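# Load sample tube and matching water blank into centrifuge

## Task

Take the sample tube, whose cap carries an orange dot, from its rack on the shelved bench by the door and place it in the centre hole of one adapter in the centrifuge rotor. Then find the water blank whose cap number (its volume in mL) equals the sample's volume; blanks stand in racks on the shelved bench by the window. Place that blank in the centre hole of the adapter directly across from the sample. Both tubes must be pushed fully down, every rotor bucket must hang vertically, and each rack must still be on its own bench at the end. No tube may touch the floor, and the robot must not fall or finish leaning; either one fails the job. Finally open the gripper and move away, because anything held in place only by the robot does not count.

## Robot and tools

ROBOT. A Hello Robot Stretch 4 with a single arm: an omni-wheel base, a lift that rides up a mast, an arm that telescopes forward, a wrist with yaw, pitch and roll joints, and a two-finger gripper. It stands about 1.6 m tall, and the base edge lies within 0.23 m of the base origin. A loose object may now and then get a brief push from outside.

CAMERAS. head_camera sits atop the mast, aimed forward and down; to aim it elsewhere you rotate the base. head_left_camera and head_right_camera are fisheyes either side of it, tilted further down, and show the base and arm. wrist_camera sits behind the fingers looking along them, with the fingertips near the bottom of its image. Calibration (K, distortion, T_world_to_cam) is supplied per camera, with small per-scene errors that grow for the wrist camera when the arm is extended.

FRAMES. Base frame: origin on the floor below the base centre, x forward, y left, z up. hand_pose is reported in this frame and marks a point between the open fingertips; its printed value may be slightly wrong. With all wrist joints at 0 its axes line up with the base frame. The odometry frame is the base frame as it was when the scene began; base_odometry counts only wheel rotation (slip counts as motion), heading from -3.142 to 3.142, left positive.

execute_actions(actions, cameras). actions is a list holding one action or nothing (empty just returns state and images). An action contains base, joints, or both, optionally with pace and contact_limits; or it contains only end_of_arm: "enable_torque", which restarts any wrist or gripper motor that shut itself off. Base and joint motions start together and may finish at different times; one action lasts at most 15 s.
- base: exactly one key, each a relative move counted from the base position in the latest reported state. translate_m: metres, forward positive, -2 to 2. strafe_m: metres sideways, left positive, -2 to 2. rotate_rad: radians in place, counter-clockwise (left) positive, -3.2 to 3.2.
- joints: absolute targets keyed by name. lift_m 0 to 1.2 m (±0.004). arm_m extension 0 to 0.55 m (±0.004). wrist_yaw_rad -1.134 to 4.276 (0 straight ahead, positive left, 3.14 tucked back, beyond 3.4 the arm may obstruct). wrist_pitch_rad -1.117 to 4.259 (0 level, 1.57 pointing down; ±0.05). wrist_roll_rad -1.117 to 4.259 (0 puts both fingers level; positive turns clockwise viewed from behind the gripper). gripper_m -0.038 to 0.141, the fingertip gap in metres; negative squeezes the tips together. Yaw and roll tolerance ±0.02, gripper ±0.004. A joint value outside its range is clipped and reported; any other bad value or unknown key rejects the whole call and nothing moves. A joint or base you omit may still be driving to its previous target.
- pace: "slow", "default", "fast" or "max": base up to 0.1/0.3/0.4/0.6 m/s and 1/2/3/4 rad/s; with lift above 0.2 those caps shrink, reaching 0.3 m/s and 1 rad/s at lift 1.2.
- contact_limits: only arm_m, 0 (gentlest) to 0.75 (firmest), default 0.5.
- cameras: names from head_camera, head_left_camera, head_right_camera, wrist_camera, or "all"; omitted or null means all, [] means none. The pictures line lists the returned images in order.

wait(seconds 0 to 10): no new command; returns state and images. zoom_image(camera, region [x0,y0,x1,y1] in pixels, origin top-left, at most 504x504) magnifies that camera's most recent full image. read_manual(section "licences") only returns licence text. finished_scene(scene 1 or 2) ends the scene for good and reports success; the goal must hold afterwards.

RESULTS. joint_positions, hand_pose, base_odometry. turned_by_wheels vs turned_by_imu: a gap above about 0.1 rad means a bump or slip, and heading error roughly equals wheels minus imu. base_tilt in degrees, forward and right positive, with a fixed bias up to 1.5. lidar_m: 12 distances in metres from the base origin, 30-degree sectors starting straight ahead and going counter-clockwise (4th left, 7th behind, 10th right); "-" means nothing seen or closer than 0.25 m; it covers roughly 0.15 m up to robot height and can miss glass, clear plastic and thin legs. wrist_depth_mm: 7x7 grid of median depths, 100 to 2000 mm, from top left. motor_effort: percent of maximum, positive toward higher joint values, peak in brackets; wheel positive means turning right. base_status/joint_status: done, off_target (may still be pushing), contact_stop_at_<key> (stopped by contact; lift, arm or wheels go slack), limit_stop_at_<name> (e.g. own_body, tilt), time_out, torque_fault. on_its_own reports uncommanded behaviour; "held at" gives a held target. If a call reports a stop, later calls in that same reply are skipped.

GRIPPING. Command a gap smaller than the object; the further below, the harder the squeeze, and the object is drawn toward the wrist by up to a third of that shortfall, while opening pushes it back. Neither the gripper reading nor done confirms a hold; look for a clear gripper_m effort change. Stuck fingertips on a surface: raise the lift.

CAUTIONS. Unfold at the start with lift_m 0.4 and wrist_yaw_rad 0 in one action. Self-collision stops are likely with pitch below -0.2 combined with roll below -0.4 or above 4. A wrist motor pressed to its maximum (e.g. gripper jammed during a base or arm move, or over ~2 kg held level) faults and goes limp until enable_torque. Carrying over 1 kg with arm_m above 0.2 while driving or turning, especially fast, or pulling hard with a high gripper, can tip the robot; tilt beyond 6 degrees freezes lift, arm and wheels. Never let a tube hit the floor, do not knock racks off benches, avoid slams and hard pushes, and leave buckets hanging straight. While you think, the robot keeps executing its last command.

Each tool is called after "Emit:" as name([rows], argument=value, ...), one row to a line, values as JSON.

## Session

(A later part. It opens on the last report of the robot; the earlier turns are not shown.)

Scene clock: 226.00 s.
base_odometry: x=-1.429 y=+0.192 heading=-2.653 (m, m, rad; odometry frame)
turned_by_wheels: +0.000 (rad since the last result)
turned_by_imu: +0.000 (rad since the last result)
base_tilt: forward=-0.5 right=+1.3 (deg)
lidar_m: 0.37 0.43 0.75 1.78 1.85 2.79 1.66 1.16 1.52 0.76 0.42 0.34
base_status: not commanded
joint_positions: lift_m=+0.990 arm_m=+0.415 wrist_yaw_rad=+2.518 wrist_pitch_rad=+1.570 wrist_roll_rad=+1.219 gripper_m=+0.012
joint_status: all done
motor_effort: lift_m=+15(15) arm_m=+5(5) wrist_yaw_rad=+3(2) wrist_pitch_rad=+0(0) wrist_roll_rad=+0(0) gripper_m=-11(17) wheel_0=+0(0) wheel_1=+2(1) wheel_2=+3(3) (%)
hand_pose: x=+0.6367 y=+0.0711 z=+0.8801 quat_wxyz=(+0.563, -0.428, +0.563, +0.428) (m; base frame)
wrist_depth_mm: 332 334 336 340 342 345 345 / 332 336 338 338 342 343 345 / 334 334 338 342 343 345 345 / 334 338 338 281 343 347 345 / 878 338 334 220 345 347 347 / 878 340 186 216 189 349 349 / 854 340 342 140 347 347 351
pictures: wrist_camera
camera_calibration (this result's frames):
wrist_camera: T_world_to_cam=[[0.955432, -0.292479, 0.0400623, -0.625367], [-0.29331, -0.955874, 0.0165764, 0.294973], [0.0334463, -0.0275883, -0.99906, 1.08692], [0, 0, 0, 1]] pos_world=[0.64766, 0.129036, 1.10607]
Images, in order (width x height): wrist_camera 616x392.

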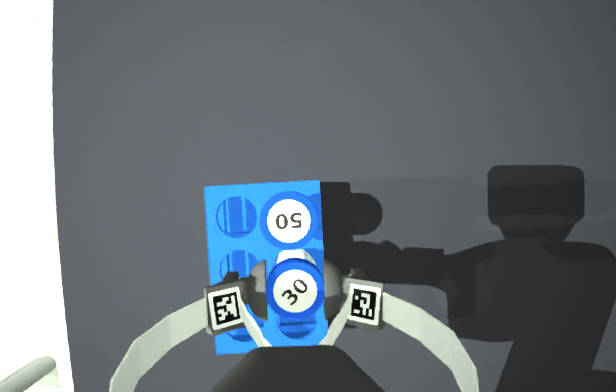

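Emit:
execute_actions([
  {"joints": {"lift_m": 1.125}, "pace": "fast"},
], cameras=[])

Emit:
execute_actions([
  {"base": {"rotate_rad": -2.489}, "joints": {"arm_m": 0.05, "wrist_yaw_rad": 0.976}, "pace": "max"},
], cameras=["head_camera", "head_left_camera"])

Scene clock: 247.83 s.
base_odometry: x=-1.429 y=+0.192 heading=-2.653 (m, m, rad; odometry frame)
turned_by_wheels: +0.000 (rad since the last result)
turned_by_imu: -0.001 (rad since the last result)
base_tilt: forward=-0.5 right=+1.2 (deg)
lidar_m: 0.36 0.45 0.74 1.75 1.86 2.80 1.74 1.15 1.50 0.79 0.42 0.35
base_status: not commanded
joint_positions: lift_m=+1.125 arm_m=+0.415 wrist_yaw_rad=+2.518 wrist_pitch_rad=+1.570 wrist_roll_rad=+1.219 gripper_m=+0.012
joint_status: all done
motor_effort: lift_m=+24(26) arm_m=+6(5) wrist_yaw_rad=+3(3) wrist_pitch_rad=+1(1) wrist_roll_rad=+0(1) gripper_m=-13(15) wheel_0=+0(0) wheel_1=+1(2) wheel_2=+3(3) (%)
hand_pose: x=+0.6367 y=+0.0711 z=+1.0143 quat_wxyz=(+0.563, -0.428, +0.563, +0.428) (m; base frame)
wrist_depth_mm: 1205 466 466 473 469 477 484 / 1205 466 473 473 477 477 480 / 1229 469 473 473 473 484 488 / 1205 466 469 473 480 488 484 / 1008 469 473 415 477 480 488 / 1008 473 186 216 189 484 488 / 1008 473 477 140 480 488 488
pictures: none
No camera images: the call's "cameras" was empty. Leave "cameras" out to get every camera's image.

Scene clock: 251.13 s.
base_odometry: x=-1.429 y=+0.192 heading=+1.142 (m, m, rad; odometry frame)
turned_by_wheels: -2.489 (rad since the last result)
turned_by_imu: -2.520 (rad since the last result)
base_tilt: forward=-0.8 right=+1.3 (deg)
lidar_m: 1.13 1.51 0.65 0.43 0.36 0.37 0.46 2.19 1.74 1.92 2.78 1.36
base_status: done
joint_positions: lift_m=+1.125 arm_m=+0.051 wrist_yaw_rad=+0.976 wrist_pitch_rad=+1.570 wrist_roll_rad=+1.219 gripper_m=+0.012
joint_status: all done
motor_effort: lift_m=+23(24) arm_m=-6(6) wrist_yaw_rad=+1(4) wrist_pitch_rad=+0(1) wrist_roll_rad=+0(0) gripper_m=-13(12) wheel_0=+2(2) wheel_1=+2(7) wheel_2=+2(7) (%)
hand_pose: x=+0.2944 y=-0.0488 z=+1.0144 quat_wxyz=(+0.702, +0.086, +0.702, -0.085) (m; base frame)
wrist_depth_mm: 1205 1205 1205 1229 1229 1255 1255 / 1229 1205 1229 1229 1229 1255 1255 / 1229 1205 1205 1229 1255 1281 1255 / 1182 1205 1229 1255 1229 1255 1281 / 1205 1229 1229 1042 1255 1255 1281 / 1205 1229 186 216 189 1281 1255 / 1229 1205 1255 140 1255 1255 1281
pictures: head_camera, head_left_camera
Images, in order (width x height): head_camera 420x560, head_left_camera 420x672.

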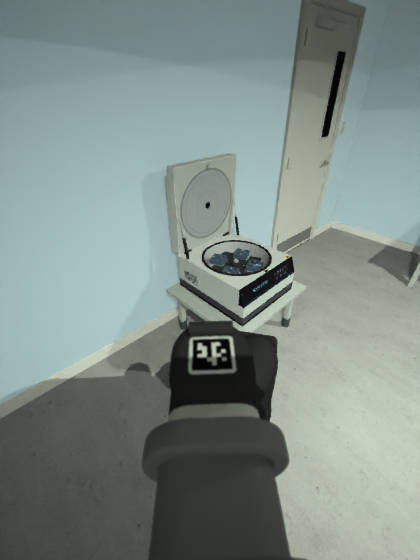

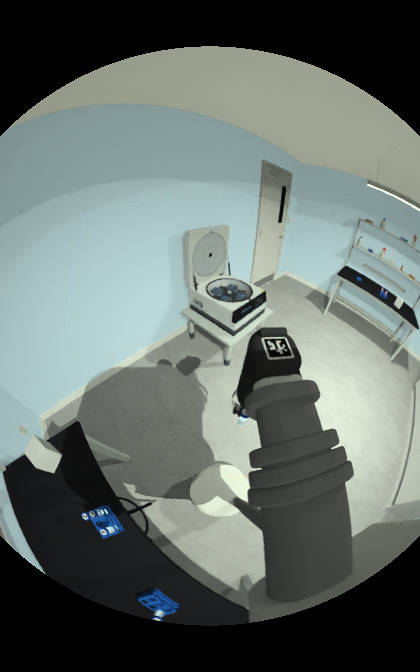

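Emit:
zoom_image(camera="head_camera", region=[150, 220, 320, 340])

Region (150, 220, 320, 340) of head_camera's 420x560 image, scaled by 2.965, with more detail than that image has; it fills the top 356 rows of this view, and the rest is white.

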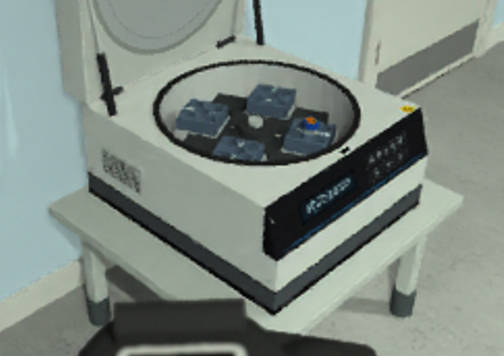

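Emit:
execute_actions([
  {"base": {"translate_m": 0.94}, "joints": {"lift_m": 0.9, "arm_m": 0.49}, "pace": "max"},
], cameras=["head_right_camera", "wrist_camera"])

Scene clock: 267.83 s.
base_odometry: x=-1.038 y=+1.047 heading=+1.142 (m, m, rad; odometry frame)
turned_by_wheels: +0.000 (rad since the last result)
turned_by_imu: -0.002 (rad since the last result)
base_tilt: forward=-0.5 right=+1.2 (deg)
lidar_m: 0.30 0.57 0.81 1.00 0.98 0.98 1.21 2.29 2.30 2.41 2.19 0.25
base_status: done
joint_positions: lift_m=+0.900 arm_m=+0.489 wrist_yaw_rad=+0.976 wrist_pitch_rad=+1.570 wrist_roll_rad=+1.219 gripper_m=+0.012
joint_status: all done
motor_effort: lift_m=+15(21) arm_m=+5(6) wrist_yaw_rad=+1(0) wrist_pitch_rad=+1(1) wrist_roll_rad=+0(0) gripper_m=-17(14) wheel_0=+1(6) wheel_1=+1(7) wheel_2=+2(11) (%)
hand_pose: x=+0.7325 y=-0.0488 z=+0.7900 quat_wxyz=(+0.702, +0.086, +0.702, -0.085) (m; base frame)
wrist_depth_mm: 153 202 324 362 407 399 370 / 167 236 359 424 430 439 418 / 193 285 362 436 427 433 442 / 224 357 362 415 433 433 439 / 266 362 362 402 430 433 410 / 340 362 186 216 189 439 469 / 741 307 366 140 410 439 424
pictures: head_right_camera, wrist_camera
camera_calibration (this result's frames):
wrist_camera: T_world_to_cam=[[-0.265436, -0.963298, 0.0400025, 0.113286], [-0.963761, 0.266251, 0.0165563, 0.760673], [-0.0265994, -0.0341582, -0.999062, 1.0341], [0, 0, 0, 1]] pos_world=[0.790684, -0.0580789, 1.01601]
Images, in order (width x height): head_right_camera 420x672, wrist_camera 616x392.

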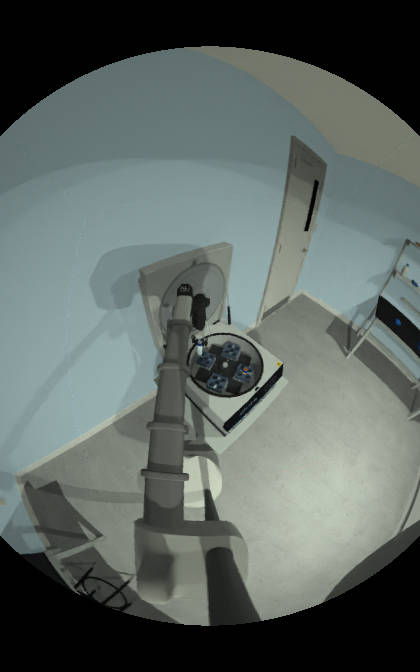

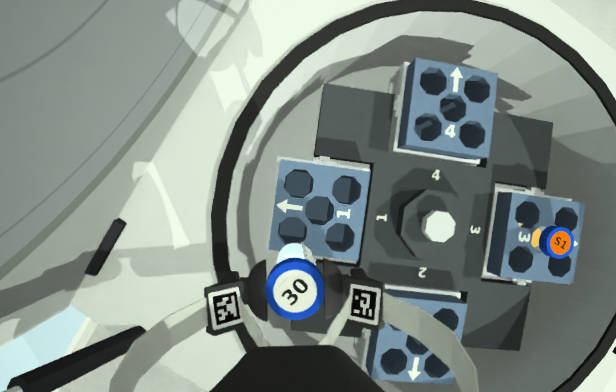

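Emit:
execute_actions([
  {"base": {"rotate_rad": -0.043}, "joints": {"lift_m": 0.86, "arm_m": 0.522}, "pace": "default"},
], cameras=["wrist_camera"])

Emit:
zoom_image(camera="wrist_camera", region=[220, 170, 380, 330])

Scene clock: 278.97 s.
base_odometry: x=-1.038 y=+1.047 heading=+1.099 (m, m, rad; odometry frame)
turned_by_wheels: -0.043 (rad since the last result)
turned_by_imu: -0.044 (rad since the last result)
base_tilt: forward=-0.7 right=+1.2 (deg)
lidar_m: 0.30 0.51 0.80 0.96 0.98 0.98 1.16 2.62 2.30 2.42 2.19 0.26
base_status: done
joint_positions: lift_m=+0.860 arm_m=+0.521 wrist_yaw_rad=+0.976 wrist_pitch_rad=+1.570 wrist_roll_rad=+1.219 gripper_m=+0.012
joint_status: all done
motor_effort: lift_m=+14(15) arm_m=+5(6) wrist_yaw_rad=+1(2) wrist_pitch_rad=+0(1) wrist_roll_rad=+0(0) gripper_m=-15(16) wheel_0=-1(2) wheel_1=+2(5) wheel_2=-2(7) (%)
hand_pose: x=+0.7644 y=-0.0488 z=+0.7501 quat_wxyz=(+0.702, +0.086, +0.702, -0.085) (m; base frame)
wrist_depth_mm: 159 212 319 320 336 330 330 / 173 244 322 394 427 404 362 / 197 293 320 389 387 394 402 / 226 320 366 389 389 392 413 / 263 322 370 362 373 382 373 / 306 320 186 216 189 397 377 / 320 322 325 140 368 399 427
pictures: wrist_camera
camera_calibration (this result's frames):
wrist_camera: T_world_to_cam=[[-0.265611, -0.963247, 0.0400894, 0.123398], [-0.963712, 0.266429, 0.0165857, 0.792077], [-0.0266571, -0.0342293, -0.999058, 0.995114], [0, 0, 0, 1]] pos_world=[0.822637, -0.0581076, 0.976093]
Images, in order (width x height): wrist_camera 616x392.

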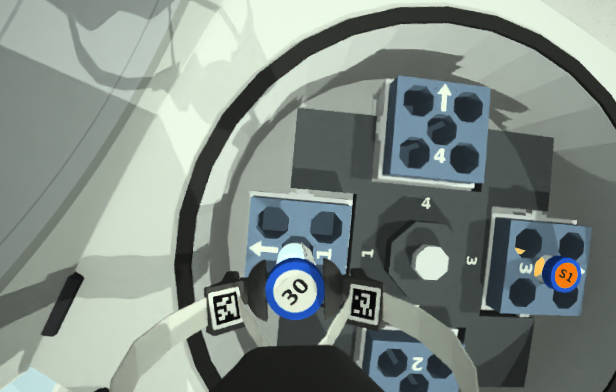

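Region (220, 170, 380, 330) of wrist_camera's 616x392 image, scaled by 3.150.

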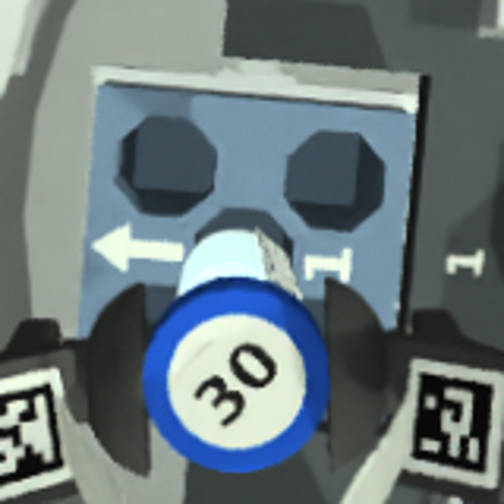

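Emit:
execute_actions([
  {"joints": {"lift_m": 0.745}, "pace": "default"},
], cameras=["wrist_camera"])

Scene clock: 284.93 s.
base_odometry: x=-1.038 y=+1.047 heading=+1.099 (m, m, rad; odometry frame)
turned_by_wheels: +0.000 (rad since the last result)
turned_by_imu: -0.001 (rad since the last result)
base_tilt: forward=-0.6 right=+1.3 (deg)
lidar_m: 0.30 0.51 0.79 0.97 0.98 0.98 1.19 2.61 2.31 2.43 2.21 0.26
base_status: not commanded
joint_positions: lift_m=+0.745 arm_m=+0.521 wrist_yaw_rad=+0.976 wrist_pitch_rad=+1.570 wrist_roll_rad=+1.219 gripper_m=+0.012
joint_status: all done
motor_effort: lift_m=+14(14) arm_m=+5(5) wrist_yaw_rad=+2(2) wrist_pitch_rad=-1(0) wrist_roll_rad=+0(1) gripper_m=-16(12) wheel_0=-1(1) wheel_1=+2(1) wheel_2=-1(2) (%)
hand_pose: x=+0.7644 y=-0.0489 z=+0.6351 quat_wxyz=(+0.702, +0.086, +0.702, -0.086) (m; base frame)
wrist_depth_mm: 165 205 206 265 329 278 289 / 179 206 220 317 274 249 251 / 204 206 298 273 273 251 251 / 206 206 314 274 277 278 279 / 206 207 298 246 276 259 279 / 206 207 186 216 189 257 281 / 207 206 293 140 278 279 282
pictures: wrist_camera
camera_calibration (this result's frames):
wrist_camera: T_world_to_cam=[[-0.265605, -0.963238, 0.0403252, 0.127786], [-0.963709, 0.266433, 0.0166653, 0.793911], [-0.0267966, -0.0344354, -0.999048, 0.880338], [0, 0, 0, 1]] pos_world=[0.82263, -0.0581205, 0.861116]
Images, in order (width x height): wrist_camera 616x392.

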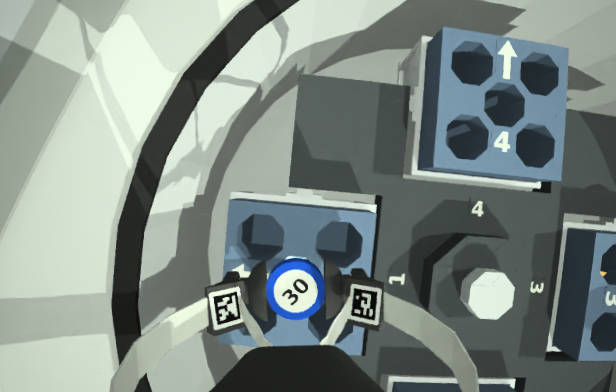

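The blank is at seating depth in adapter 1. Releasing it now.

Emit:
execute_actions([
  {"joints": {"gripper_m": 0.055}, "pace": "default"},
], cameras=["wrist_camera"])

Scene clock: 291.80 s.
base_odometry: x=-1.038 y=+1.047 heading=+1.099 (m, m, rad; odometry frame)
turned_by_wheels: +0.000 (rad since the last result)
turned_by_imu: -0.001 (rad since the last result)
base_tilt: forward=-0.6 right=+1.2 (deg)
lidar_m: 0.30 0.52 0.79 0.96 0.99 0.98 1.17 2.60 2.30 2.41 2.17 0.25
base_status: not commanded
joint_positions: lift_m=+0.745 arm_m=+0.521 wrist_yaw_rad=+0.976 wrist_pitch_rad=+1.570 wrist_roll_rad=+1.219 gripper_m=+0.055
joint_status: all done
motor_effort: lift_m=+14(14) arm_m=+5(5) wrist_yaw_rad=+1(2) wrist_pitch_rad=-1(0) wrist_roll_rad=+0(0) gripper_m=-3(16) wheel_0=-1(1) wheel_1=+2(2) wheel_2=-2(2) (%)
hand_pose: x=+0.7644 y=-0.0489 z=+0.6351 quat_wxyz=(+0.702, +0.086, +0.702, -0.086) (m; base frame)
wrist_depth_mm: 164 206 206 264 329 278 289 / 179 206 219 317 274 249 256 / 204 206 297 272 273 250 252 / 205 206 312 273 274 277 279 / 206 207 294 246 276 258 281 / 207 208 195 217 196 258 281 / 207 205 293 136 277 281 281
pictures: wrist_camera
camera_calibration (this result's frames):
wrist_camera: T_world_to_cam=[[-0.265605, -0.963238, 0.0403317, 0.127781], [-0.963709, 0.266433, 0.0166674, 0.793911], [-0.0268004, -0.034441, -0.999047, 0.88034], [0, 0, 0, 1]] pos_world=[0.822632, -0.0581209, 0.861116]
Images, in order (width x height): wrist_camera 616x392.

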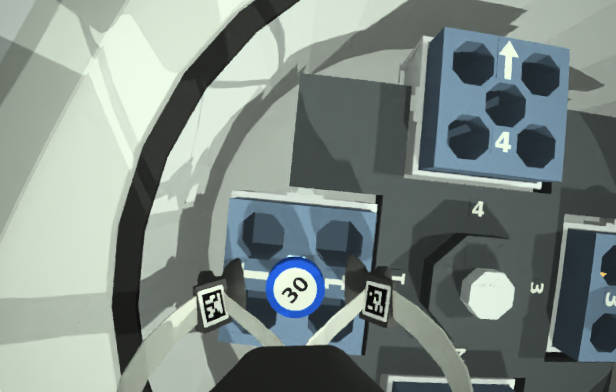

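Emit:
execute_actions([
  {"joints": {"lift_m": 0.83}, "pace": "max"},
], cameras=[])

Emit:
execute_actions([
  {"base": {"translate_m": -0.2}, "joints": {"arm_m": 0.05, "lift_m": 0.9}, "pace": "max"},
], cameras=["head_camera", "head_right_camera"])

Scene clock: 295.97 s.
base_odometry: x=-1.038 y=+1.047 heading=+1.099 (m, m, rad; odometry frame)
turned_by_wheels: +0.000 (rad since the last result)
turned_by_imu: +0.000 (rad since the last result)
base_tilt: forward=-0.4 right=+1.2 (deg)
lidar_m: 0.29 0.52 0.80 0.96 1.00 0.97 1.18 2.61 2.30 2.41 2.20 0.26
base_status: not commanded
joint_positions: lift_m=+0.830 arm_m=+0.521 wrist_yaw_rad=+0.976 wrist_pitch_rad=+1.570 wrist_roll_rad=+1.219 gripper_m=+0.055
joint_status: all done
motor_effort: lift_m=+23(25) arm_m=+5(5) wrist_yaw_rad=+2(2) wrist_pitch_rad=+0(0) wrist_roll_rad=+0(0) gripper_m=-4(3) wheel_0=-1(1) wheel_1=+1(2) wheel_2=-2(2) (%)
hand_pose: x=+0.7644 y=-0.0488 z=+0.7194 quat_wxyz=(+0.702, +0.086, +0.702, -0.086) (m; base frame)
wrist_depth_mm: 160 214 290 291 336 332 303 / 175 246 290 375 418 373 366 / 199 290 296 357 359 353 366 / 229 290 364 355 362 366 366 / 265 291 334 330 342 349 342 / 290 293 195 340 196 364 349 / 290 291 322 136 357 368 366
pictures: none
No camera images: the call's "cameras" was empty. Leave "cameras" out to get every camera's image.

Scene clock: 297.90 s.
base_odometry: x=-1.129 y=+0.868 heading=+1.099 (m, m, rad; odometry frame)
turned_by_wheels: +0.000 (rad since the last result)
turned_by_imu: +0.000 (rad since the last result)
base_tilt: forward=-0.5 right=+1.2 (deg)
lidar_m: 0.46 0.82 0.94 1.14 0.83 0.83 1.03 2.77 2.16 2.54 2.33 0.43
base_status: done
joint_positions: lift_m=+0.900 arm_m=+0.051 wrist_yaw_rad=+0.976 wrist_pitch_rad=+1.570 wrist_roll_rad=+1.219 gripper_m=+0.055
joint_status: all done
motor_effort: lift_m=+22(27) arm_m=-6(7) wrist_yaw_rad=+2(1) wrist_pitch_rad=-1(0) wrist_roll_rad=+0(0) gripper_m=-2(0) wheel_0=+1(4) wheel_1=+0(6) wheel_2=+0(13) (%)
hand_pose: x=+0.2944 y=-0.0489 z=+0.7895 quat_wxyz=(+0.702, +0.086, +0.702, -0.086) (m; base frame)
wrist_depth_mm: 946 768 615 539 627 1025 1042 / 991 991 991 621 1008 1025 1042 / 991 1008 1008 1008 1008 1008 1042 / 991 976 1008 1008 1025 1042 1060 / 991 991 1008 976 1025 1025 1042 / 1008 991 195 798 197 1025 1042 / 976 991 1008 136 809 1042 1042
pictures: head_camera, head_right_camera
Images, in order (width x height): head_camera 420x560, head_right_camera 420x672.

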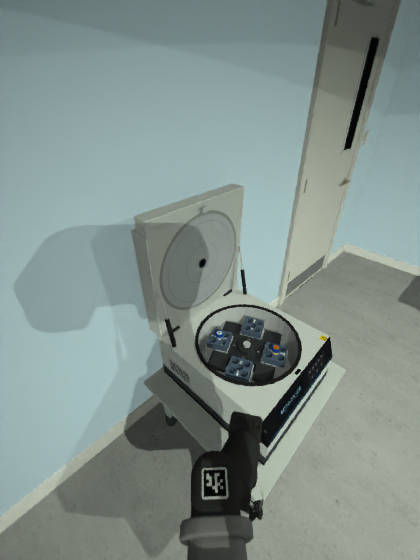

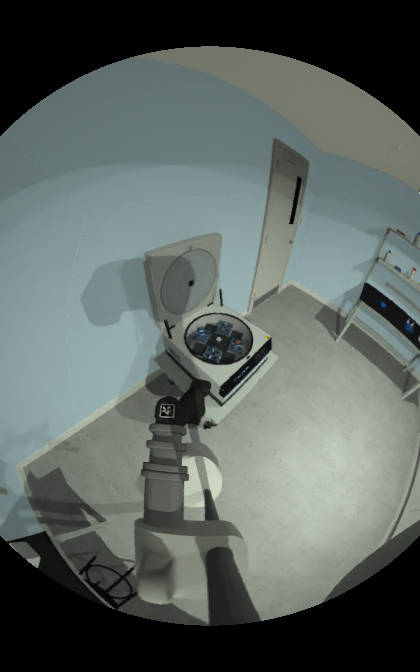

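Emit:
zoom_image(camera="head_camera", region=[185, 295, 315, 395])

Region (185, 295, 315, 395) of head_camera's 420x560 image, scaled by 3.877, with more detail than that image has; it fills the top 388 rows of this view, and the rest is white.

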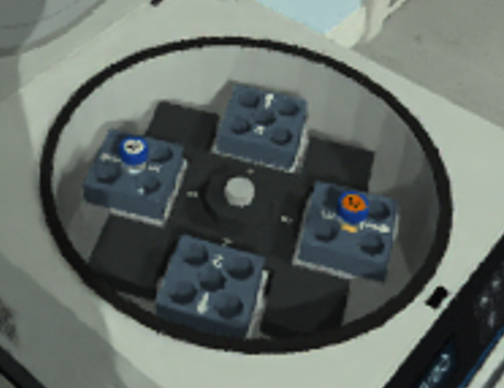

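The sample is in the centre hole of adapter 3 and the 30 mL blank is in the centre hole of adapter 1, opposite it. The buckets look level and the robot is clear, so I'm ending the scene.

Emit:
finished_scene(scene=2)

The scene is finished: the task was done.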